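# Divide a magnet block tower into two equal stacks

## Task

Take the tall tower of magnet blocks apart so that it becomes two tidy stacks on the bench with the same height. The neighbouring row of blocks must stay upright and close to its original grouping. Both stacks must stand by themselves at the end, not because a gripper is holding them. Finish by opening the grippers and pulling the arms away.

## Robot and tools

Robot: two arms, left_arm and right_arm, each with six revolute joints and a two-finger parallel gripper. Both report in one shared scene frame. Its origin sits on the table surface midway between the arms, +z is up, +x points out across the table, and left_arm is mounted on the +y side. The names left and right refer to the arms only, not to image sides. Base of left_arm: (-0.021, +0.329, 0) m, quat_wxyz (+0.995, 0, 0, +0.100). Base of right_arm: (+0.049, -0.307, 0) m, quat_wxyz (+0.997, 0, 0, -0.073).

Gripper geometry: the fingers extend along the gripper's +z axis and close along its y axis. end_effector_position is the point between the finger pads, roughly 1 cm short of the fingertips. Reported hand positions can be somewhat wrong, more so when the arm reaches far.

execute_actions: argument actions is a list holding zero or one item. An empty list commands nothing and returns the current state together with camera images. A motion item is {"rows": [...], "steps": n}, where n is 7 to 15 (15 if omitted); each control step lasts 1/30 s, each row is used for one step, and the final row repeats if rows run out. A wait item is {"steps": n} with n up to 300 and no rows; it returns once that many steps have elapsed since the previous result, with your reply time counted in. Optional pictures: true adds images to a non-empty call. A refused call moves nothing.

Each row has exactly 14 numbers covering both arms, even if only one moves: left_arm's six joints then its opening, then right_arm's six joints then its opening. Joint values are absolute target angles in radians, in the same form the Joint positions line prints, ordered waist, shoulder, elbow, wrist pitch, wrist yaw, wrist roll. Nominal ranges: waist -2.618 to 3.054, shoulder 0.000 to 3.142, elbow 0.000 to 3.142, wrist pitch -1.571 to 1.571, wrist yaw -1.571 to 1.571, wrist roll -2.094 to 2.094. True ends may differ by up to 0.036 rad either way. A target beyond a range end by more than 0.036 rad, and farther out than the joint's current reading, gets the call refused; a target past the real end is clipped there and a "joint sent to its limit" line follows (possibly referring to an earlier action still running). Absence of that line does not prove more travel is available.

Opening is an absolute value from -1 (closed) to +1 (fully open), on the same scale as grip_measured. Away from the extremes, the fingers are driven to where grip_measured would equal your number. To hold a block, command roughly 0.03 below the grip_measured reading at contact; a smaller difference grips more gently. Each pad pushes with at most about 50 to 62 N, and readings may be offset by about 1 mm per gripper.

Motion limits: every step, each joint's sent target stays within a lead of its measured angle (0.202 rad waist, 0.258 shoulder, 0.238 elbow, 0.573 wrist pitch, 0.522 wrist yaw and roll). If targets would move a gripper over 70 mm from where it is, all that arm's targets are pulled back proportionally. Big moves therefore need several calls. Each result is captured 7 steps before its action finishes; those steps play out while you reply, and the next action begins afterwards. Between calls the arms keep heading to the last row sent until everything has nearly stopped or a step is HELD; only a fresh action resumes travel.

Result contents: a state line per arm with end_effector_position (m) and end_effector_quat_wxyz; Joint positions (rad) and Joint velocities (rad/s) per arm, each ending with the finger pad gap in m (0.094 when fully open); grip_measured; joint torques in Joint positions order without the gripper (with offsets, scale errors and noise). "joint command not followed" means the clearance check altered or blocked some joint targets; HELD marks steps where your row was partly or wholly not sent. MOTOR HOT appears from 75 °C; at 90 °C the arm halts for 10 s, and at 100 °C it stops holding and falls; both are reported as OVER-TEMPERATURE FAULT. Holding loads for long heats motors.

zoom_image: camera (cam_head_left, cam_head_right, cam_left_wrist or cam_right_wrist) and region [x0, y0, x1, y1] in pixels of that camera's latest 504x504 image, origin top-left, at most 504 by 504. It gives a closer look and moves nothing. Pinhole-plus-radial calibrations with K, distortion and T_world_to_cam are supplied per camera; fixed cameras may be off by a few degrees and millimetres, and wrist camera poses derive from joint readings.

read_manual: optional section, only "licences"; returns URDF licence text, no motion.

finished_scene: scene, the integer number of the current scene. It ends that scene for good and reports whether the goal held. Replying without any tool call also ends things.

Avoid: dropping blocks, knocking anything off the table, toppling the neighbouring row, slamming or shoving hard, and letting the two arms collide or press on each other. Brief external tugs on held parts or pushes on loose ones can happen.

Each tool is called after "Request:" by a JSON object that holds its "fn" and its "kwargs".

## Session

Request:
{"fn": "execute_actions", "kwargs": {"actions": []}}

Scene clock: 0.00 s of 4600.00 s.
left_arm: end_effector_position=(+0.2646, +0.3593, +0.1458) grip_measured=+1.000 end_effector_quat_wxyz=(+0.146, +0.906, -0.398, +0.010) | right_arm: end_effector_position=(+0.3419, -0.3952, +0.2884) grip_measured=+1.000 end_effector_quat_wxyz=(+0.635, +0.048, +0.744, +0.202)
Joint positions: left_arm=[ 0.053  1.775  1.569 -1.534  0.242 -2.041  0.094] | right_arm=[-0.683  0.908  0.658  0.021 -1.061  0.171  0.094]
Joint velocities: left_arm=[-0.012 -0.012 -0.007  0.022  0.007  0.022  0.   ] | right_arm=[-0.007 -0.007 -0.007 -0.022 -0.037 -0.007  0.   ]
Joint torques (N m, as the arm reports them, + toward a larger angle): no reading
camera_calibration (this result's frames):
cam_left_wrist: T_world_to_cam=[[0.546872, 0.788796, -0.280592, -0.378586], [0.562613, -0.0980518, 0.820885, -0.220902], [0.619999, -0.606784, -0.497409, 0.230638], [0, 0, 0, 1]] pos_world=[0.188325, 0.416915, 0.189828]
cam_right_wrist: T_world_to_cam=[[0.12338, -0.728116, -0.674259, -0.131961], [-0.684326, 0.429629, -0.589167, 0.620247], [0.718663, 0.534104, -0.445261, 0.194762], [0, 0, 0, 1]] pos_world=[0.300764, -0.466582, 0.363173]

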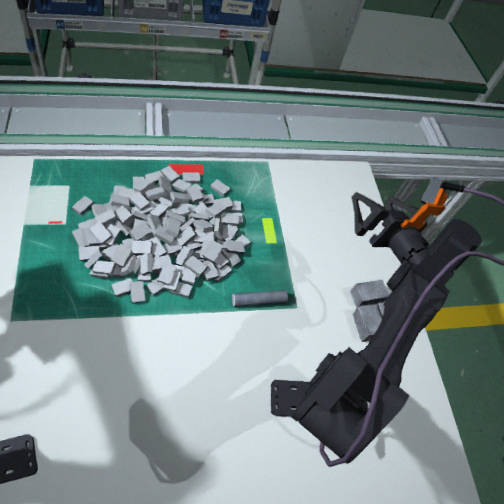

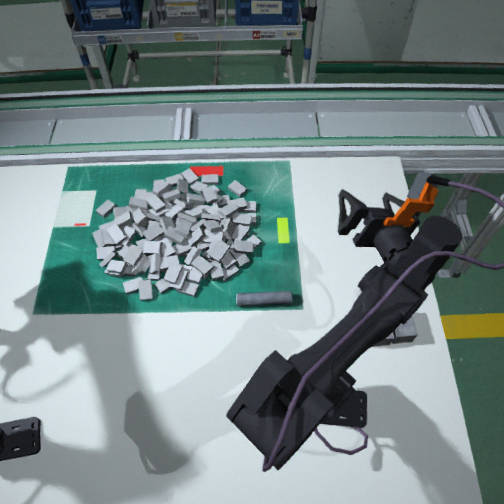

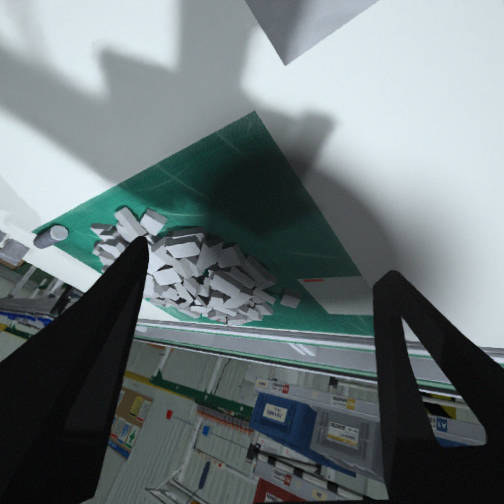

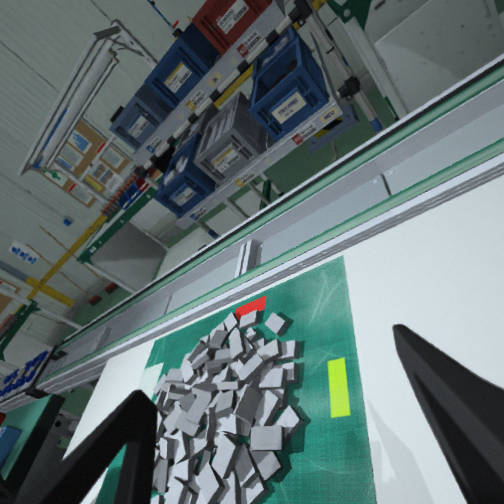

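Request:
{"fn": "zoom_image", "kwargs": {"camera": "cam_head_left", "region": [320, 260, 440, 360]}}

Request:
{"fn": "zoom_image", "kwargs": {"camera": "cam_left_wrist", "region": [210, 0, 410, 130]}}

Request:
{"fn": "zoom_image", "kwargs": {"camera": "cam_left_wrist", "region": [0, 190, 120, 300]}}

Request:
{"fn": "zoom_image", "kwargs": {"camera": "cam_head_right", "region": [0, 280, 120, 400]}}

Region (320, 260, 440, 360) of cam_head_left's 504x504 image, scaled by 4.200, with more detail than that image has.

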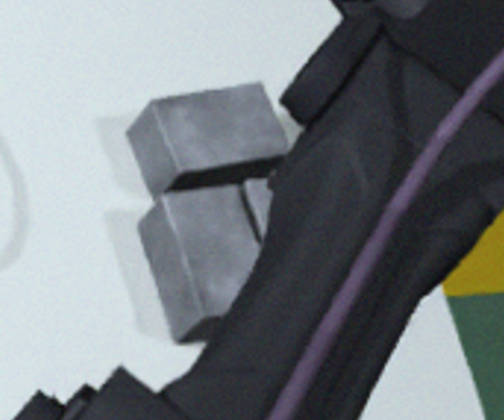

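Region (210, 0, 410, 130) of cam_left_wrist's 504x504 image, scaled by 2.520, with more detail than that image has; it fills the top 328 rows of this view, and the rest is white.

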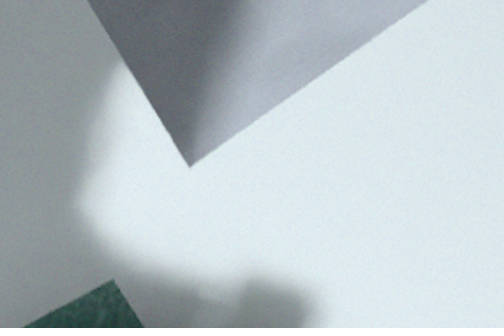

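Region (0, 190, 120, 300) of cam_left_wrist's 504x504 image, scaled by 4.200, with more detail than that image has; it fills the top 462 rows of this view, and the rest is white.

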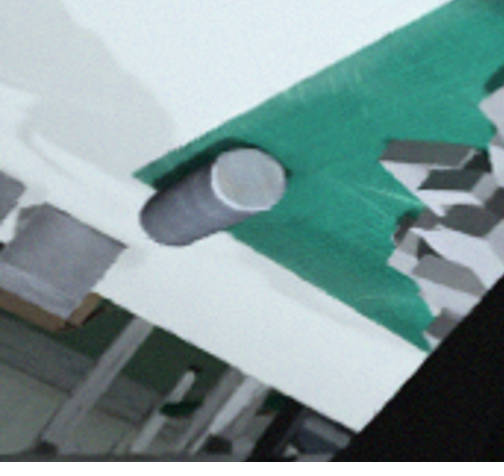

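Region (0, 280, 120, 400) of cam_head_right's 504x504 image, scaled by 4.200, with more detail than that image has.

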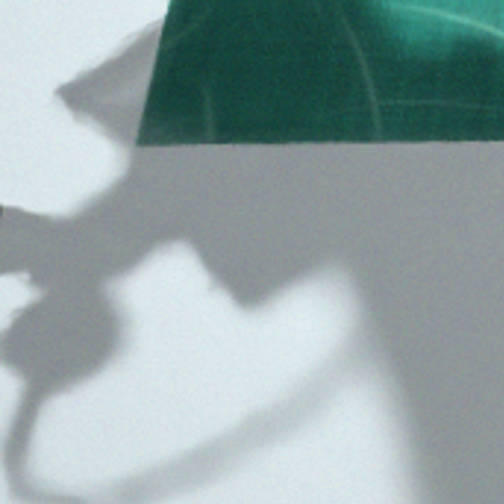

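Request:
{"fn": "zoom_image", "kwargs": {"camera": "cam_head_right", "region": [0, 305, 40, 350]}}

Request:
{"fn": "zoom_image", "kwargs": {"camera": "cam_left_wrist", "region": [230, 0, 310, 80]}}

Region (0, 305, 40, 350) of cam_head_right's 504x504 image, scaled by 11.200, with more detail than that image has.

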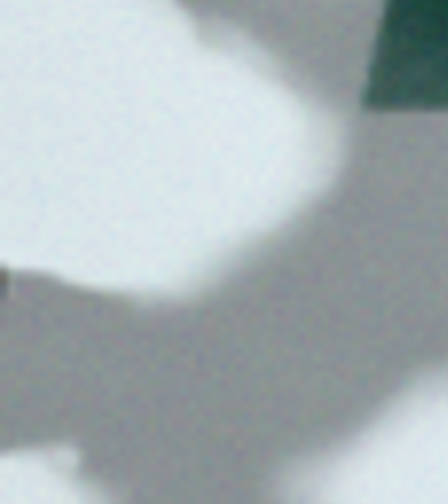

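Region (230, 0, 310, 80) of cam_left_wrist's 504x504 image, scaled by 6.300, with more detail than that image has.

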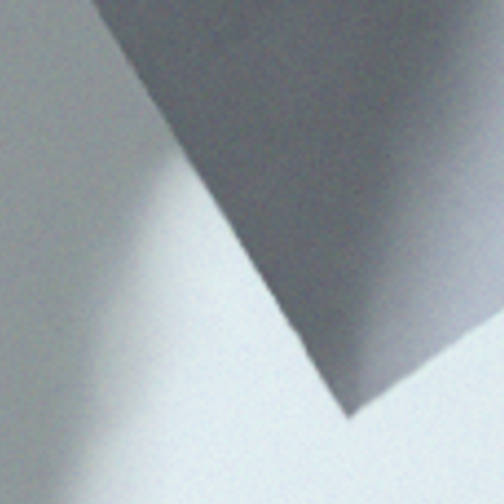

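Request:
{"fn": "execute_actions", "kwargs": {"actions": [{"rows":[
[0.051,1.7580,1.5594,-1.5322,0.2396,-1.9811,0.98,-0.683,0.908,0.658,0.021,-1.061,0.171,1],
[0.049,1.7522,1.5547,-1.5268,0.2325,-1.9159,0.96,-0.683,0.908,0.658,0.021,-1.061,0.171,1],
[0.047,1.7427,1.5468,-1.5179,0.2209,-1.8400,0.94,-0.683,0.908,0.658,0.021,-1.061,0.171,1],
[0.045,1.7296,1.5359,-1.5056,0.2054,-1.7542,0.92,-0.683,0.908,0.658,0.021,-1.061,0.171,1],
[0.043,1.7134,1.5221,-1.4900,0.1864,-1.6596,0.90,-0.683,0.908,0.658,0.021,-1.061,0.171,1],
[0.041,1.6945,1.5054,-1.4714,0.1648,-1.5571,0.88,-0.683,0.908,0.658,0.021,-1.061,0.171,1],
[0.039,1.6732,1.4862,-1.4499,0.1414,-1.4478,0.86,-0.683,0.908,0.658,0.021,-1.061,0.171,1],
[0.037,1.6501,1.4644,-1.4259,0.117,-1.3330,0.85,-0.683,0.908,0.658,0.021,-1.061,0.171,1],
[0.035,1.6259,1.4404,-1.3997,0.0926,-1.2139,0.85,-0.683,0.908,0.658,0.021,-1.061,0.171,1],
[0.033,1.6010,1.4145,-1.3715,0.0692,-1.0919,0.85,-0.683,0.908,0.658,0.021,-1.061,0.171,1],
[0.031,1.5761,1.3867,-1.3418,0.0476,-0.9682,0.85,-0.683,0.908,0.658,0.021,-1.061,0.171,1],
[0.031,1.5519,1.3574,-1.3109,0.0286,-0.8442,0.85,-0.683,0.908,0.658,0.021,-1.061,0.171,1],
[0.031,1.5288,1.3270,-1.2791,0.0131,-0.7213,0.85,-0.683,0.908,0.658,0.021,-1.061,0.171,1],
[0.031,1.5075,1.2956,-1.2470,0.0015,-0.6007,0.85,-0.683,0.908,0.658,0.021,-1.061,0.171,1],
[0.031,1.4886,1.2636,-1.2149,-0.0056,-0.4840,0.85,-0.683,0.908,0.658,0.021,-1.061,0.171,1]
],"steps":15}]}}

Request:
{"fn": "execute_actions", "kwargs": {"actions": [{"rows":[
[0.031,1.4724,1.2313,-1.1831,-0.008,-0.3723,0.85,-0.683,0.908,0.658,0.021,-1.061,0.171,1],
[0.031,1.4593,1.1989,-1.1522,-0.008,-0.2667,0.85,-0.683,0.908,0.658,0.021,-1.061,0.171,1],
[0.031,1.4498,1.1669,-1.1225,-0.008,-0.1686,0.85,-0.683,0.908,0.658,0.021,-1.061,0.171,1],
[0.031,1.4440,1.1355,-1.0943,-0.008,-0.0790,0.85,-0.683,0.908,0.658,0.021,-1.061,0.171,1],
[0.031,1.4420,1.1051,-1.0681,-0.008,0.0011,0.85,-0.683,0.908,0.658,0.021,-1.061,0.171,1],
[0.031,1.4429,1.0758,-1.0441,-0.008,0.0709,0.85,-0.683,0.908,0.658,0.021,-1.061,0.171,1],
[0.031,1.4457,1.0480,-1.0226,-0.008,0.1298,0.85,-0.683,0.908,0.658,0.021,-1.061,0.171,1],
[0.031,1.4501,1.0221,-1.0040,-0.008,0.1768,0.85,-0.683,0.908,0.658,0.021,-1.061,0.171,1],
[0.031,1.4558,0.9981,-0.9884,-0.008,0.2115,0.85,-0.683,0.908,0.658,0.021,-1.061,0.171,1]
],"steps":9}]}}

Request:
{"fn": "execute_actions", "kwargs": {"actions": [{"rows":[
[0.031,1.4624,0.9763,-0.9761,-0.008,0.2336,0.85,-0.683,0.908,0.658,0.021,-1.061,0.171,1],
[0.031,1.4695,0.9571,-0.9672,-0.008,0.2428,0.85,-0.683,0.908,0.658,0.021,-1.061,0.171,1],
[0.031,1.4766,0.9404,-0.9618,-0.008,0.2390,0.85,-0.683,0.908,0.658,0.021,-1.061,0.171,1],
[0.031,1.4833,0.9266,-0.960,-0.008,0.2223,0.85,-0.683,0.908,0.658,0.021,-1.061,0.171,1],
[0.031,1.4889,0.9157,-0.960,-0.008,0.1929,0.85,-0.683,0.908,0.658,0.021,-1.061,0.171,1],
[0.031,1.4933,0.9078,-0.960,-0.008,0.155,0.85,-0.683,0.908,0.658,0.021,-1.061,0.171,1],
[0.031,1.4961,0.9031,-0.960,-0.008,0.151,0.85,-0.683,0.908,0.658,0.021,-1.061,0.171,1],
[0.031,1.497,0.9015,-0.960,-0.008,0.151,0.85,-0.683,0.908,0.658,0.021,-1.061,0.171,1],
[0.031,1.497,0.9015,-0.974,-0.008,0.151,0.85,-0.683,0.908,0.658,0.021,-1.061,0.171,1]
],"steps":9}], "pictures": true}}

Request:
{"fn": "execute_actions", "kwargs": {"actions": [{"steps":22}], "pictures": true}}

Scene clock: 16.27 s of 4600.00 s.
left_arm: end_effector_position=(+0.2587, +0.3662, +0.1437) grip_measured=+0.858 end_effector_quat_wxyz=(+0.108, +0.819, -0.563, +0.034) | right_arm: end_effector_position=(+0.3419, -0.3952, +0.2884) grip_measured=+1.000 end_effector_quat_wxyz=(+0.635, +0.048, +0.744, +0.202)
Joint positions: left_arm=[ 0.052  1.715  1.503 -1.479  0.193 -1.674  0.087] | right_arm=[-0.683  0.908  0.658  0.021 -1.061  0.171  0.094]
Joint velocities: left_arm=[-0.037 -0.584 -0.559  0.447 -0.476  2.293 -0.01 ] | right_arm=[ 0.022 -0.002 -0.002 -0.007  0.051  0.066  0.   ]
Joint torques (N m, as the arm reports them, + toward a larger angle): left_arm=[-0.89 -8.79  6.09  0.03  0.04 -0.03] | right_arm=[-0.03 -1.92  7.9   1.24 -0.15  0.02]
Steps of this call (steps 1 to 90: nothing new was sent; then 13.00 s passed at rest; steps 91 to 98: the first 8 steps of this action). Readings (joint positions):
91: left_arm=[0.053 1.775 1.569 -1.534 0.242 -2.032] | right_arm=[-0.683 0.908 0.658 0.021 -1.061 0.171]
92: left_arm=[0.053 1.775 1.569 -1.533 0.242 -2.012] | right_arm=[-0.683 0.908 0.658 0.021 -1.061 0.171]
94: left_arm=[0.053 1.770 1.561 -1.523 0.237 -1.939] | right_arm=[-0.683 0.908 0.658 0.021 -1.061 0.171]
98: the state above

Scene clock: 16.57 s of 4600.00 s.
left_arm: end_effector_position=(+0.2396, +0.3849, +0.1366) grip_measured=+0.853 end_effector_quat_wxyz=(+0.022, -0.493, +0.869, -0.031) | right_arm: end_effector_position=(+0.3419, -0.3952, +0.2884) grip_measured=+1.000 end_effector_quat_wxyz=(+0.635, +0.048, +0.744, +0.202)
Joint positions: left_arm=[ 0.04   1.495  1.265 -1.282  0.047 -0.793  0.087] | right_arm=[-0.683  0.908  0.658  0.021 -1.061  0.171  0.094]
Joint velocities: left_arm=[ 0.002 -0.525 -0.926  0.784 -0.344  2.791 -0.001] | right_arm=[-0.007 -0.002 -0.017 -0.037  0.051  0.051  0.   ]
Joint torques (N m, as the arm reports them, + toward a larger angle): left_arm=[-0.77 -5.32  5.97  0.64 -0.1   0.02] | right_arm=[ 0.01 -1.95  7.81  1.23 -0.13  0.03]
Steps of this call (steps 1 to 7: the last 7 steps of your previous action; steps 8 to 9: the first 2 steps of this action). Readings (joint positions):
8: left_arm=[0.040 1.514 1.296 -1.309 0.058 -0.893] | right_arm=[-0.683 0.908 0.658 0.021 -1.061 0.171]
9: the state above

Scene clock: 16.87 s of 4600.00 s.
left_arm: end_effector_position=(+0.2200, +0.3871, +0.0774) grip_measured=+0.853 end_effector_quat_wxyz=(+0.024, -0.116, +0.993, -0.001) | right_arm: end_effector_position=(+0.3419, -0.3952, +0.2884) grip_measured=+1.000 end_effector_quat_wxyz=(+0.635, +0.048, +0.744, +0.202)
Joint positions: left_arm=[ 0.04   1.459  0.997 -1.061  0.009  0.007  0.087] | right_arm=[-0.683  0.908  0.658  0.021 -1.061  0.171  0.094]
Joint velocities: left_arm=[-0.002  0.056 -0.647  0.505 -0.051  1.56  -0.001] | right_arm=[-0.012 -0.007  0.012 -0.051 -0.037  0.007  0.   ]
Joint torques (N m, as the arm reports them, + toward a larger angle): left_arm=[-0.8  -3.85  6.76  0.82 -0.11  0.04] | right_arm=[-0.03 -1.9   7.88  1.23 -0.15  0.03]
Steps of this call (steps 1 to 7: the last 7 steps of your previous action; steps 8 to 9: the first 2 steps of this action). Readings (joint positions):
8: left_arm=[0.040 1.457 1.021 -1.078 0.011 -0.051] | right_arm=[-0.683 0.908 0.658 0.021 -1.061 0.171]
9: the state above
camera_calibration (this result's frames):
cam_left_wrist: T_world_to_cam=[[0.448041, -0.893785, 0.0201722, 0.254418], [-0.55788, -0.261883, 0.787519, 0.175597], [-0.698591, -0.364095, -0.61596, 0.446485], [0, 0, 0, 1]] pos_world=[0.295883, 0.435944, 0.131599]
cam_right_wrist: T_world_to_cam=[[0.12338, -0.728116, -0.674259, -0.131961], [-0.684326, 0.429629, -0.589167, 0.620247], [0.718663, 0.534104, -0.445261, 0.194762], [0, 0, 0, 1]] pos_world=[0.300764, -0.466582, 0.363173]

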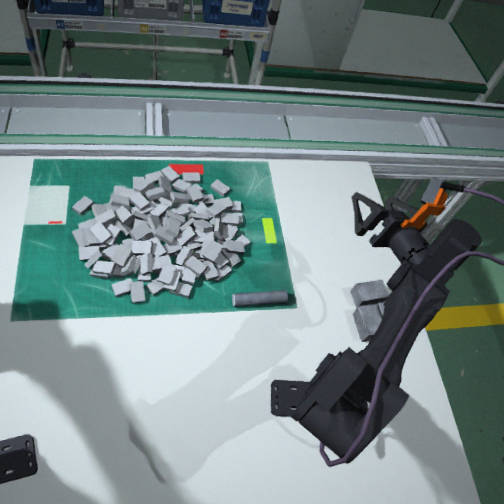

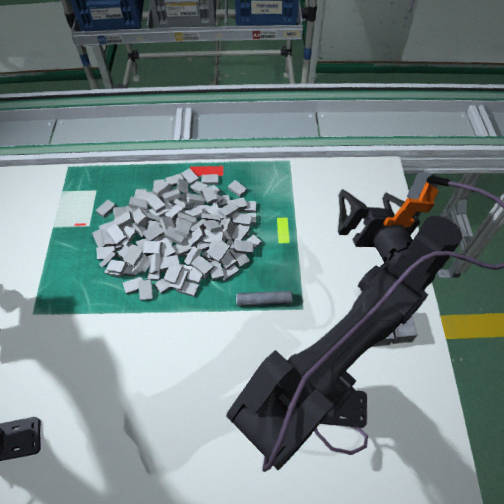

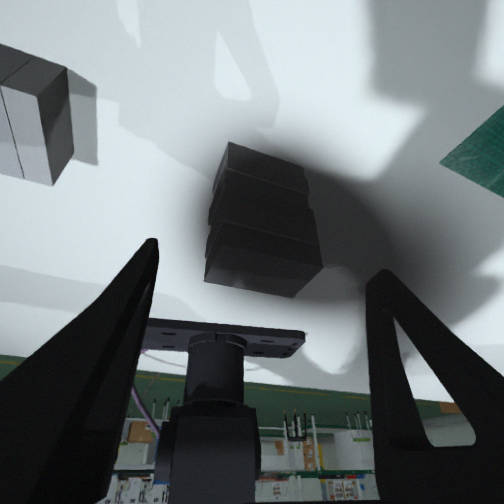

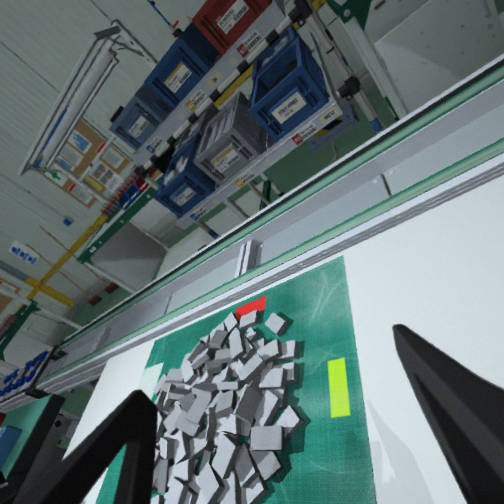

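Scene clock: 17.60 s of 4600.00 s.
left_arm: end_effector_position=(+0.2047, +0.3850, +0.0464) grip_measured=+0.853 end_effector_quat_wxyz=(-0.009, -0.048, +0.999, -0.002) | right_arm: end_effector_position=(+0.3419, -0.3952, +0.2884) grip_measured=+1.000 end_effector_quat_wxyz=(+0.635, +0.048, +0.744, +0.202)
Joint positions: left_arm=[ 0.04   1.498  0.905 -0.996 -0.     0.144  0.087] | right_arm=[-0.683  0.908  0.658  0.021 -1.061  0.171  0.094]
Joint velocities: left_arm=[ 0.007 -0.017  0.002  0.007  0.022 -0.066 -0.001] | right_arm=[ 0.012 -0.007  0.007  0.051  0.007  0.066  0.   ]
Joint torques (N m, as the arm reports them, + toward a larger angle): left_arm=[-0.81 -4.59  6.05  0.66 -0.08  0.07] | right_arm=[-0.06 -1.95  7.87  1.23 -0.14  0.03]
Kept back: nothing.
Steps of this call (steps 1 to 7: the last 7 steps of your previous action; steps 8 to 22: the robot went on to your last target). Readings (joint positions):
1: left_arm=[0.040 1.462 0.977 -1.047 0.008 0.053] | right_arm=[-0.683 0.908 0.658 0.021 -1.061 0.171]
2: left_arm=[0.040 1.468 0.959 -1.035 0.006 0.086] | right_arm=[-0.683 0.908 0.658 0.021 -1.061 0.171]
4: left_arm=[0.040 1.481 0.931 -1.017 0.005 0.118] | right_arm=[-0.683 0.908 0.658 0.021 -1.061 0.171]
8: left_arm=[0.040 1.498 0.906 -1.006 0.002 0.134] | right_arm=[-0.683 0.908 0.658 0.021 -1.061 0.171]
22: the state above
camera_calibration (this result's frames):
cam_left_wrist: T_world_to_cam=[[0.32181, -0.946804, -0.000943652, 0.307278], [-0.53546, -0.18282, 0.824536, 0.154192], [-0.780846, -0.264839, -0.565809, 0.392249], [0, 0, 0, 1]] pos_world=[0.289964, 0.423004, 0.0950907]
cam_right_wrist: T_world_to_cam=[[0.12338, -0.728116, -0.674259, -0.131961], [-0.684326, 0.429629, -0.589167, 0.620247], [0.718663, 0.534104, -0.445261, 0.194762], [0, 0, 0, 1]] pos_world=[0.300764, -0.466582, 0.363173]

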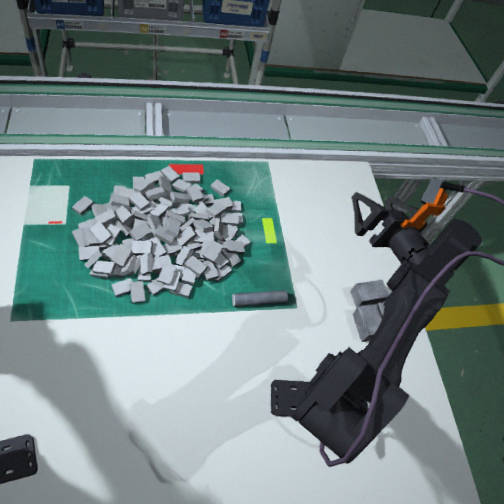

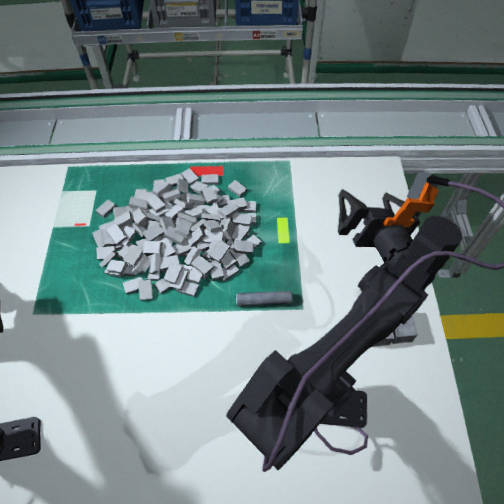

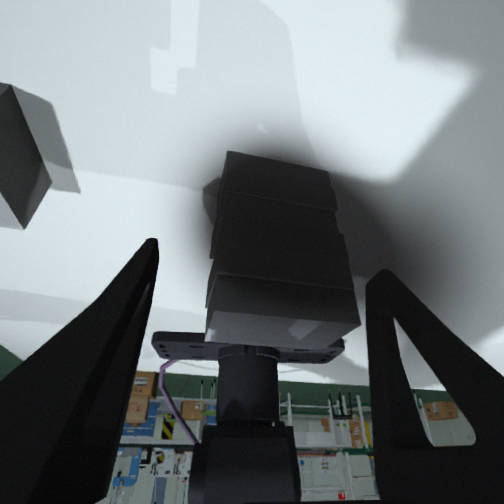

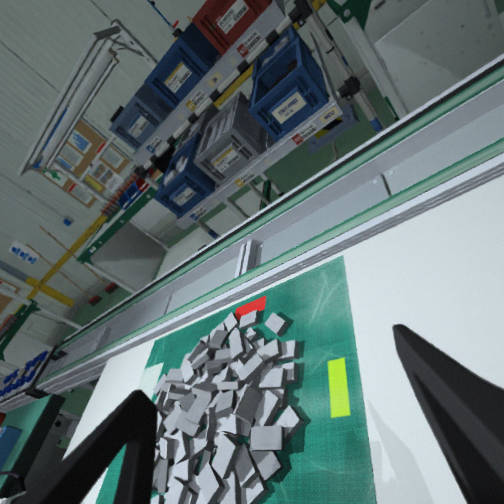

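Request:
{"fn": "zoom_image", "kwargs": {"camera": "cam_left_wrist", "region": [180, 140, 400, 360]}}

Request:
{"fn": "zoom_image", "kwargs": {"camera": "cam_left_wrist", "region": [195, 145, 265, 350]}}

Request:
{"fn": "zoom_image", "kwargs": {"camera": "cam_left_wrist", "region": [300, 160, 400, 350]}}

Region (180, 140, 400, 360) of cam_left_wrist's 504x504 image, scaled by 2.291, with more detail than that image has.

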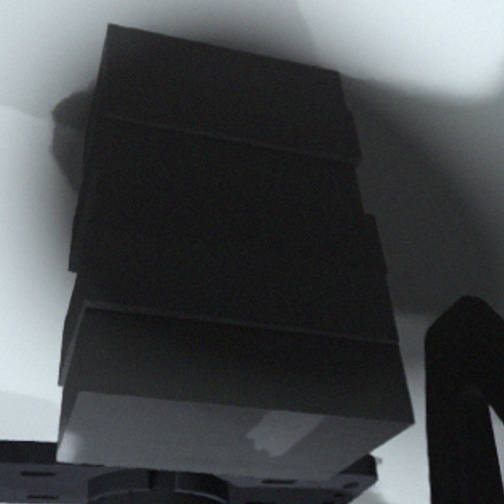

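Region (195, 145, 265, 350) of cam_left_wrist's 504x504 image, scaled by 2.459, with more detail than that image has; it fills the left 172 columns of this view, and the rest is white.

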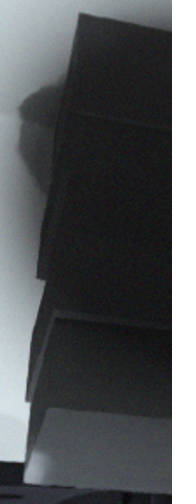

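Region (300, 160, 400, 350) of cam_left_wrist's 504x504 image, scaled by 2.653, with more detail than that image has; it fills the left 265 columns of this view, and the rest is white.

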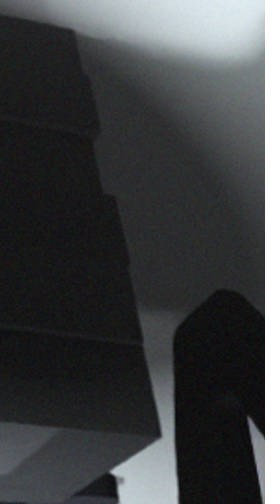

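Request:
{"fn": "zoom_image", "kwargs": {"camera": "cam_left_wrist", "region": [305, 160, 365, 250]}}

Request:
{"fn": "zoom_image", "kwargs": {"camera": "cam_left_wrist", "region": [195, 145, 265, 270]}}

Request:
{"fn": "zoom_image", "kwargs": {"camera": "cam_left_wrist", "region": [310, 225, 380, 340]}}

Request:
{"fn": "zoom_image", "kwargs": {"camera": "cam_left_wrist", "region": [195, 240, 265, 350]}}

Region (305, 160, 365, 250) of cam_left_wrist's 504x504 image, scaled by 5.600, with more detail than that image has.

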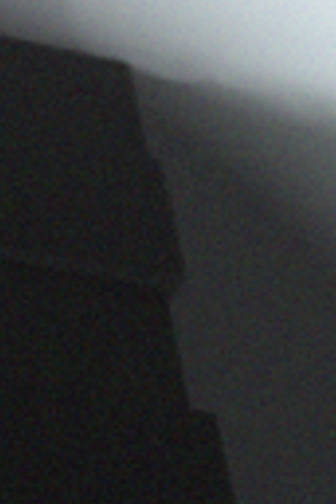

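Region (195, 145, 265, 270) of cam_left_wrist's 504x504 image, scaled by 4.032, with more detail than that image has; it fills the left 282 columns of this view, and the rest is white.

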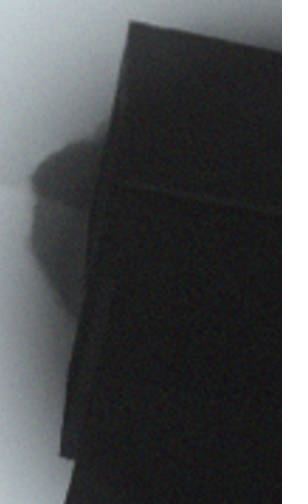

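Region (310, 225, 380, 340) of cam_left_wrist's 504x504 image, scaled by 4.383, with more detail than that image has; it fills the left 307 columns of this view, and the rest is white.

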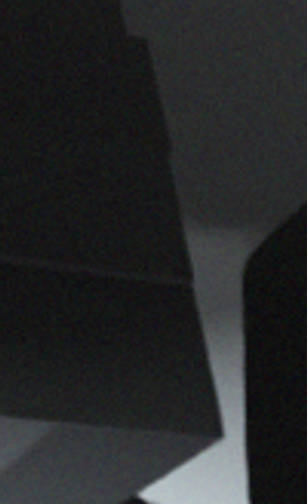

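Region (195, 240, 265, 350) of cam_left_wrist's 504x504 image, scaled by 4.582, with more detail than that image has; it fills the left 321 columns of this view, and the rest is white.

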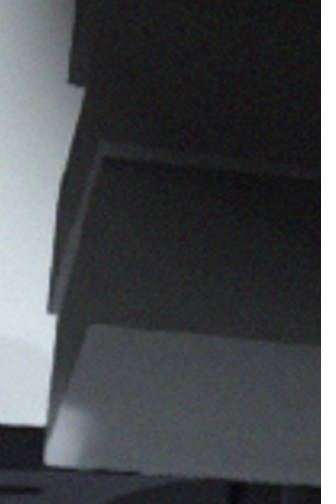

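Request:
{"fn": "execute_actions", "kwargs": {"actions": [{"rows":[
[0.037,1.495,0.905,-0.94,-0.003,0.165,0.70,-0.683,0.908,0.658,0.021,-1.061,0.171,1],
[0.043,1.493,0.908,-0.94,-0.003,0.180,0.54,-0.683,0.908,0.658,0.021,-1.061,0.171,1],
[0.048,1.491,0.911,-0.94,-0.003,0.185,0.39,-0.683,0.908,0.658,0.021,-1.061,0.171,1],
[0.051,1.490,0.914,-0.94,-0.003,0.180,0.26,-0.683,0.908,0.658,0.021,-1.061,0.171,1],
[0.052,1.489,0.916,-0.94,-0.003,0.175,0.16,-0.683,0.908,0.658,0.021,-1.061,0.171,1],
[0.052,1.488,0.918,-0.957,-0.003,0.172,0.09,-0.683,0.908,0.658,0.021,-1.061,0.171,1],
[0.052,1.488,0.918,-0.957,-0.003,0.172,0.05,-0.683,0.908,0.658,0.021,-1.061,0.171,1],
[0.052,1.488,0.918,-0.957,-0.003,0.172,0.02,-0.683,0.908,0.658,0.021,-1.061,0.171,1],
[0.052,1.488,0.918,-0.960,-0.003,0.170,-0.01,-0.683,0.908,0.658,0.021,-1.061,0.171,1],
[0.052,1.488,0.918,-0.962,-0.003,0.168,-0.04,-0.683,0.908,0.658,0.021,-1.061,0.171,1],
[0.052,1.488,0.918,-0.962,-0.003,0.168,-0.065,-0.683,0.908,0.658,0.021,-1.061,0.171,1],
[0.052,1.488,0.918,-0.962,-0.003,0.168,-0.09,-0.683,0.908,0.658,0.021,-1.061,0.171,1],
[0.052,1.488,0.918,-0.962,-0.003,0.168,-0.115,-0.683,0.908,0.658,0.021,-1.061,0.171,1],
[0.052,1.487,0.918,-0.962,-0.003,0.168,-0.14,-0.683,0.908,0.658,0.021,-1.061,0.171,1],
[0.052,1.486,0.918,-0.962,-0.003,0.168,-0.16,-0.683,0.908,0.658,0.021,-1.061,0.171,1]
],"steps":15}]}}

Request:
{"fn": "execute_actions", "kwargs": {"actions": [{"rows":[
[0.052,1.480,0.918,-0.962,-0.003,0.168,-0.16,-0.683,0.908,0.658,0.021,-1.061,0.171,1],
[0.052,1.472,0.918,-0.962,-0.003,0.168,-0.16,-0.683,0.908,0.658,0.021,-1.061,0.171,1],
[0.0494,1.462,0.918,-0.962,-0.003,0.168,-0.16,-0.683,0.908,0.658,0.021,-1.061,0.171,1],
[0.0418,1.451,0.918,-0.962,-0.003,0.165,-0.16,-0.683,0.908,0.658,0.021,-1.061,0.171,1],
[0.0294,1.441,0.918,-0.962,-0.003,0.160,-0.16,-0.683,0.908,0.658,0.021,-1.061,0.171,1],
[0.0124,1.434,0.918,-0.962,-0.003,0.1368,-0.16,-0.683,0.908,0.658,0.021,-1.061,0.171,1],
[-0.0088,1.430,0.918,-0.962,-0.003,0.1104,-0.16,-0.683,0.908,0.658,0.021,-1.061,0.171,1],
[-0.0335,1.4307,0.9170,-0.962,-0.003,0.0801,-0.16,-0.683,0.908,0.658,0.021,-1.061,0.171,1],
[-0.0613,1.4328,0.9142,-0.958,-0.003,0.0469,-0.16,-0.683,0.908,0.658,0.021,-1.061,0.171,1],
[-0.0914,1.4361,0.9096,-0.951,-0.003,0.0115,-0.16,-0.683,0.908,0.658,0.021,-1.061,0.171,1],
[-0.1230,1.4405,0.9034,-0.9373,-0.003,-0.0251,-0.16,-0.683,0.908,0.658,0.021,-1.061,0.171,1],
[-0.1555,1.4458,0.8958,-0.9212,-0.003,-0.0622,-0.16,-0.683,0.908,0.658,0.021,-1.061,0.171,1],
[-0.1880,1.4519,0.8871,-0.9035,-0.003,-0.0988,-0.16,-0.683,0.908,0.658,0.021,-1.061,0.171,1],
[-0.2196,1.4586,0.8778,-0.8847,-0.003,-0.1339,-0.16,-0.683,0.908,0.658,0.021,-1.061,0.171,1],
[-0.2497,1.4659,0.868,-0.8658,-0.003,-0.1667,-0.16,-0.683,0.908,0.658,0.021,-1.061,0.171,1]
],"steps":15}]}}

Request:
{"fn": "execute_actions", "kwargs": {"actions": [{"rows":[
[-0.2775,1.4735,0.8582,-0.8473,-0.003,-0.1965,-0.16,-0.683,0.908,0.658,0.021,-1.061,0.171,1],
[-0.3022,1.4813,0.8489,-0.8299,-0.003,-0.2224,-0.16,-0.683,0.908,0.658,0.021,-1.061,0.171,1],
[-0.3234,1.4893,0.8402,-0.8144,-0.003,-0.2438,-0.16,-0.683,0.908,0.658,0.021,-1.061,0.171,1],
[-0.3404,1.4971,0.8326,-0.8014,-0.003,-0.2603,-0.16,-0.683,0.908,0.658,0.021,-1.061,0.171,1],
[-0.3528,1.5048,0.8264,-0.7912,-0.003,-0.2713,-0.16,-0.683,0.908,0.658,0.021,-1.061,0.171,1],
[-0.3604,1.5121,0.8218,-0.7845,-0.003,-0.2767,-0.16,-0.683,0.908,0.658,0.021,-1.061,0.171,1],
[-0.363,1.5189,0.8190,-0.7812,-0.003,-0.2763,-0.16,-0.683,0.908,0.658,0.021,-1.061,0.171,1],
[-0.363,1.5251,0.818,-0.7816,-0.003,-0.2700,-0.16,-0.683,0.908,0.658,0.021,-1.061,0.171,1],
[-0.363,1.5305,0.818,-0.7859,-0.003,-0.2582,-0.16,-0.683,0.908,0.658,0.021,-1.061,0.171,1]
],"steps":9}]}}

Request:
{"fn": "execute_actions", "kwargs": {"actions": [{"rows":[
[-0.363,1.535,0.818,-0.7936,-0.003,-0.241,-0.16,-0.683,0.908,0.658,0.021,-1.061,0.171,1],
[-0.363,1.539,0.818,-0.8045,-0.003,-0.238,-0.16,-0.683,0.908,0.658,0.021,-1.061,0.171,1],
[-0.363,1.543,0.818,-0.808,-0.003,-0.238,-0.16,-0.683,0.908,0.658,0.021,-1.061,0.171,1],
[-0.363,1.547,0.818,-0.808,-0.003,-0.238,-0.16,-0.683,0.908,0.658,0.021,-1.061,0.171,1],
[-0.363,1.551,0.818,-0.808,-0.003,-0.238,-0.16,-0.683,0.908,0.658,0.021,-1.061,0.171,1],
[-0.363,1.555,0.818,-0.808,-0.003,-0.238,-0.16,-0.683,0.908,0.658,0.021,-1.061,0.171,1],
[-0.363,1.559,0.818,-0.808,-0.003,-0.238,-0.16,-0.683,0.908,0.658,0.021,-1.061,0.171,1],
[-0.363,1.562,0.818,-0.808,-0.003,-0.238,-0.16,-0.683,0.908,0.658,0.021,-1.061,0.171,1]
],"steps":8}]}}

Request:
{"fn": "execute_actions", "kwargs": {"actions": [{"steps":16}], "pictures": true}}

Scene clock: 34.57 s of 4600.00 s.
left_arm: end_effector_position=(+0.2104, +0.3864, +0.0464) grip_measured=+0.037 end_effector_quat_wxyz=(+0.003, -0.038, +0.999, +0.001) | right_arm: end_effector_position=(+0.3419, -0.3952, +0.2884) grip_measured=+1.000 end_effector_quat_wxyz=(+0.635, +0.048, +0.744, +0.202)
Joint positions: left_arm=[ 0.04   1.498  0.905 -0.972 -0.     0.164  0.049] | right_arm=[-0.683  0.908  0.658  0.021 -1.061  0.171  0.094]
Joint velocities: left_arm=[ 0.002 -0.002 -0.007  0.007  0.066 -0.022 -0.029] | right_arm=[ 0.002  0.002  0.007 -0.066  0.022 -0.007  0.   ]
Joint torques (N m, as the arm reports them, + toward a larger angle): left_arm=[ 0.89 -5.33  7.73  0.59 -0.02  0.08] | right_arm=[-0.07 -1.96  7.85  1.23 -0.15  0.03]
Steps of this call (steps 1 to 15: the robot went on to your last target; steps 16 to 90: nothing new was sent; then 13.70 s passed at rest; steps 91 to 98: the first 8 steps of this action). Readings (joint positions):
91: left_arm=[0.040 1.498 0.905 -0.993 -0.000 0.147] | right_arm=[-0.683 0.908 0.658 0.021 -1.061 0.171]
92: left_arm=[0.040 1.498 0.905 -0.987 -0.000 0.152] | right_arm=[-0.683 0.908 0.658 0.021 -1.061 0.171]
94: left_arm=[0.040 1.498 0.905 -0.977 -0.000 0.161] | right_arm=[-0.683 0.908 0.658 0.021 -1.061 0.171]
98: the state above

Scene clock: 35.07 s of 4600.00 s.
left_arm: end_effector_position=(+0.2135, +0.3824, +0.0530) grip_measured=-0.104 end_effector_quat_wxyz=(+0.017, -0.039, +0.999, +0.006) | right_arm: end_effector_position=(+0.3419, -0.3952, +0.2884) grip_measured=+1.000 end_effector_quat_wxyz=(+0.635, +0.048, +0.744, +0.202)
Joint positions: left_arm=[ 0.017  1.468  0.905 -0.972 -0.006  0.139  0.042] | right_arm=[-0.683  0.908  0.658  0.021 -1.061  0.171  0.094]
Joint velocities: left_arm=[-0.501 -0.217 -0.017 -0.081 -0.081 -0.432 -0.002] | right_arm=[-0.002  0.002  0.007  0.051 -0.051 -0.022  0.   ]
Joint torques (N m, as the arm reports them, + toward a larger angle): left_arm=[-1.72 -6.25  7.74  0.63  0.15 -0.04] | right_arm=[-0.06 -1.94  7.89  1.23 -0.15  0.03]
Steps of this call (steps 1 to 7: the last 7 steps of your previous action; steps 8 to 15: the first 8 steps of this action). Readings (joint positions):
8: left_arm=[0.042 1.498 0.905 -0.972 -0.001 0.164] | right_arm=[-0.683 0.908 0.658 0.021 -1.061 0.171]
9: left_arm=[0.042 1.498 0.905 -0.972 -0.001 0.164] | right_arm=[-0.683 0.908 0.658 0.021 -1.061 0.171]
11: left_arm=[0.042 1.495 0.905 -0.972 -0.001 0.164] | right_arm=[-0.683 0.908 0.658 0.021 -1.061 0.171]
15: the state above

Scene clock: 35.37 s of 4600.00 s.
left_arm: end_effector_position=(+0.2247, +0.3171, +0.0457) grip_measured=-0.104 end_effector_quat_wxyz=(+0.035, -0.020, +0.999, -0.001) | right_arm: end_effector_position=(+0.3419, -0.3952, +0.2884) grip_measured=+1.000 end_effector_quat_wxyz=(+0.635, +0.048, +0.744, +0.202)
Joint positions: left_arm=[-0.253  1.466  0.87  -0.905 -0.004 -0.094  0.042] | right_arm=[-0.683  0.908  0.658  0.021 -1.061  0.171  0.094]
Joint velocities: left_arm=[-0.813  0.144 -0.252  0.476  0.037 -0.872 -0.002] | right_arm=[ 0.002 -0.002  0.002  0.037 -0.051 -0.007  0.   ]
Joint torques (N m, as the arm reports them, + toward a larger angle): left_arm=[ 0.06 -3.85  6.05  0.74  0.03 -0.07] | right_arm=[ 0.01 -1.91  7.84  1.22 -0.15  0.01]
Steps of this call (steps 1 to 7: the last 7 steps of your previous action; steps 8 to 9: the first 2 steps of this action). Readings (joint positions):
8: left_arm=[-0.224 1.461 0.879 -0.919 -0.005 -0.065] | right_arm=[-0.683 0.908 0.658 0.021 -1.061 0.171]
9: the state above

Scene clock: 35.63 s of 4600.00 s.
left_arm: end_effector_position=(+0.2160, +0.2911, +0.0183) grip_measured=-0.104 end_effector_quat_wxyz=(+0.012, -0.035, +0.999, -0.004) | right_arm: end_effector_position=(+0.3419, -0.3952, +0.2884) grip_measured=+1.000 end_effector_quat_wxyz=(+0.635, +0.048, +0.744, +0.202)
Joint positions: left_arm=[-0.358  1.533  0.816 -0.829  0.004 -0.227  0.042] | right_arm=[-0.683  0.908  0.658  0.021 -1.061  0.171  0.094]
Joint velocities: left_arm=[ 0.007  0.159 -0.042  0.051  0.066 -0.051  0.001] | right_arm=[-0.007 -0.007  0.002 -0.051  0.007 -0.051  0.   ]
Joint torques (N m, as the arm reports them, + toward a larger angle): left_arm=[-0.3  -5.31  6.55  0.82 -0.06 -0.05] | right_arm=[-0.04 -1.94  7.9   1.23 -0.16  0.02]
Steps of this call (steps 1 to 7: the last 7 steps of your previous action; step 8: the first step of this action). Readings (joint positions):
8: the state above

Scene clock: 36.17 s of 4600.00 s.
left_arm: end_effector_position=(+0.2138, +0.2914, +0.0128) grip_measured=-0.104 end_effector_quat_wxyz=(+0.000, -0.037, +0.999, -0.002) | right_arm: end_effector_position=(+0.3419, -0.3952, +0.2884) grip_measured=+1.000 end_effector_quat_wxyz=(+0.635, +0.048, +0.744, +0.202)
Joint positions: left_arm=[-0.358  1.558  0.816 -0.827  0.004 -0.232  0.042] | right_arm=[-0.683  0.908  0.658  0.021 -1.061  0.171  0.094]
Joint velocities: left_arm=[ 0.002 -0.007 -0.012 -0.022 -0.007 -0.022  0.001] | right_arm=[-0.012 -0.007  0.002  0.051 -0.037  0.11   0.   ]
Joint torques (N m, as the arm reports them, + toward a larger angle): left_arm=[-0.38 -4.47  6.35  0.65 -0.06 -0.06] | right_arm=[ 0.   -1.91  7.86  1.22 -0.15  0.01]
Kept back: nothing.
Steps of this call (steps 1 to 7: the last 7 steps of your previous action; steps 8 to 16: the robot went on to your last target). Readings (joint positions):
1: left_arm=[-0.358 1.538 0.816 -0.829 0.004 -0.229] | right_arm=[-0.683 0.908 0.658 0.021 -1.061 0.171]
2: left_arm=[-0.358 1.542 0.816 -0.829 0.004 -0.229] | right_arm=[-0.683 0.908 0.658 0.021 -1.061 0.171]
4: left_arm=[-0.358 1.548 0.816 -0.828 0.004 -0.230] | right_arm=[-0.683 0.908 0.658 0.021 -1.061 0.171]
8: left_arm=[-0.358 1.558 0.816 -0.827 0.004 -0.231] | right_arm=[-0.683 0.908 0.658 0.021 -1.061 0.171]
16: the state above
camera_calibration (this result's frames):
cam_left_wrist: T_world_to_cam=[[0.300782, -0.953679, 0.00510628, 0.222143], [-0.55449, -0.17052, 0.814533, 0.170257], [-0.775932, -0.247828, -0.580095, 0.349754], [0, 0, 0, 1]] pos_world=[0.298975, 0.327565, 0.0630766]
cam_right_wrist: T_world_to_cam=[[0.12338, -0.728116, -0.674259, -0.131961], [-0.684326, 0.429629, -0.589167, 0.620247], [0.718663, 0.534104, -0.445261, 0.194762], [0, 0, 0, 1]] pos_world=[0.300764, -0.466582, 0.363173]

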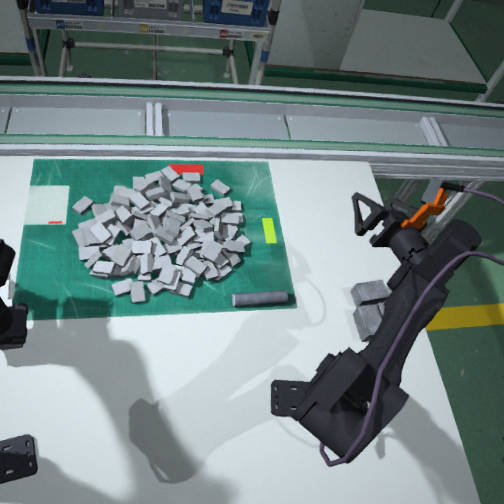

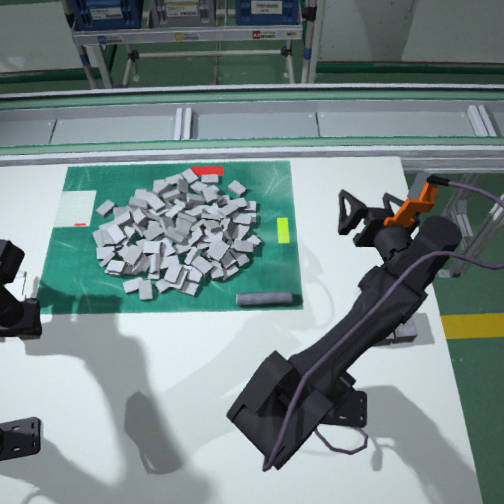

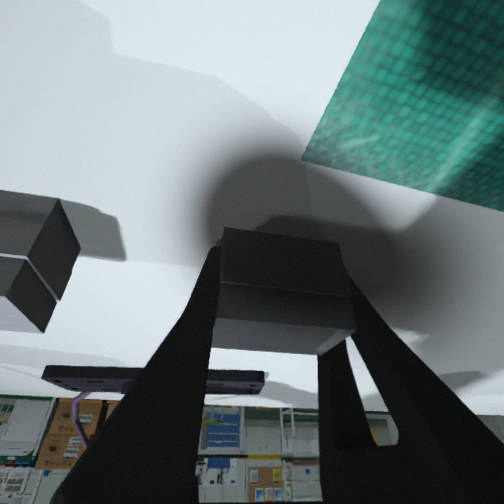

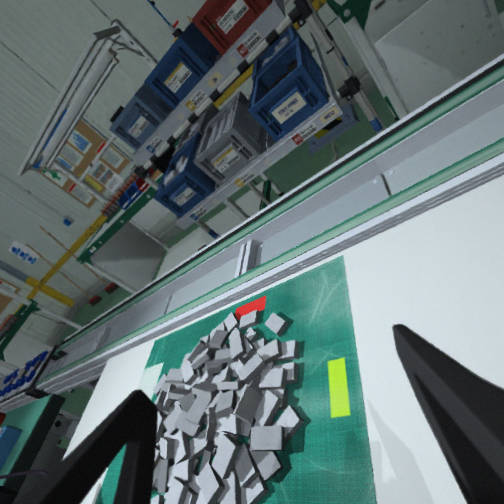

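Request:
{"fn": "zoom_image", "kwargs": {"camera": "cam_left_wrist", "region": [190, 200, 380, 370]}}

Request:
{"fn": "zoom_image", "kwargs": {"camera": "cam_left_wrist", "region": [0, 175, 140, 345]}}

Region (190, 200, 380, 370) of cam_left_wrist's 504x504 image, scaled by 2.653, with more detail than that image has; it fills the top 451 rows of this view, and the rest is white.

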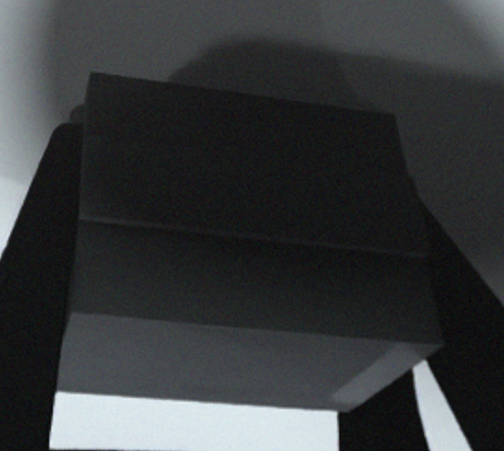

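Region (0, 175, 140, 345) of cam_left_wrist's 504x504 image, scaled by 2.965, with more detail than that image has; it fills the left 415 columns of this view, and the rest is white.

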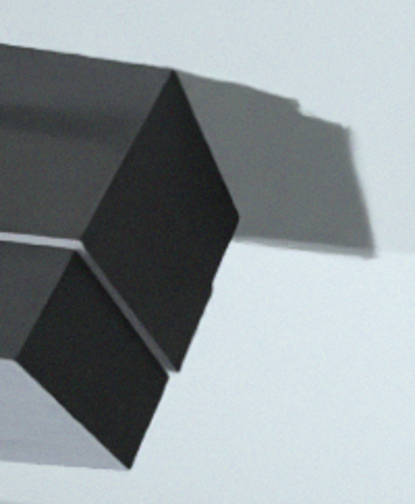

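Request:
{"fn": "zoom_image", "kwargs": {"camera": "cam_left_wrist", "region": [0, 240, 70, 310]}}

Request:
{"fn": "zoom_image", "kwargs": {"camera": "cam_left_wrist", "region": [0, 185, 90, 285]}}

Region (0, 240, 70, 310) of cam_left_wrist's 504x504 image, scaled by 7.200, with more detail than that image has.

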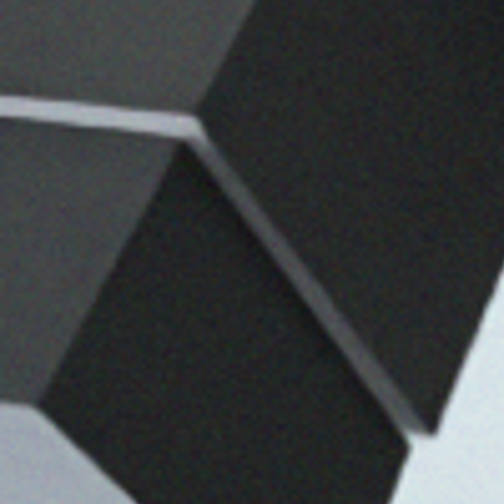

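Region (0, 185, 90, 285) of cam_left_wrist's 504x504 image, scaled by 5.040, with more detail than that image has; it fills the left 454 columns of this view, and the rest is white.

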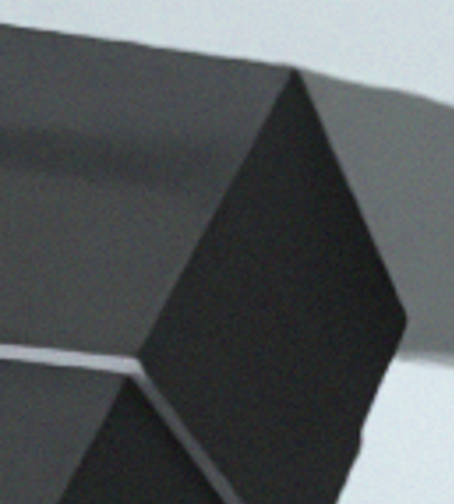

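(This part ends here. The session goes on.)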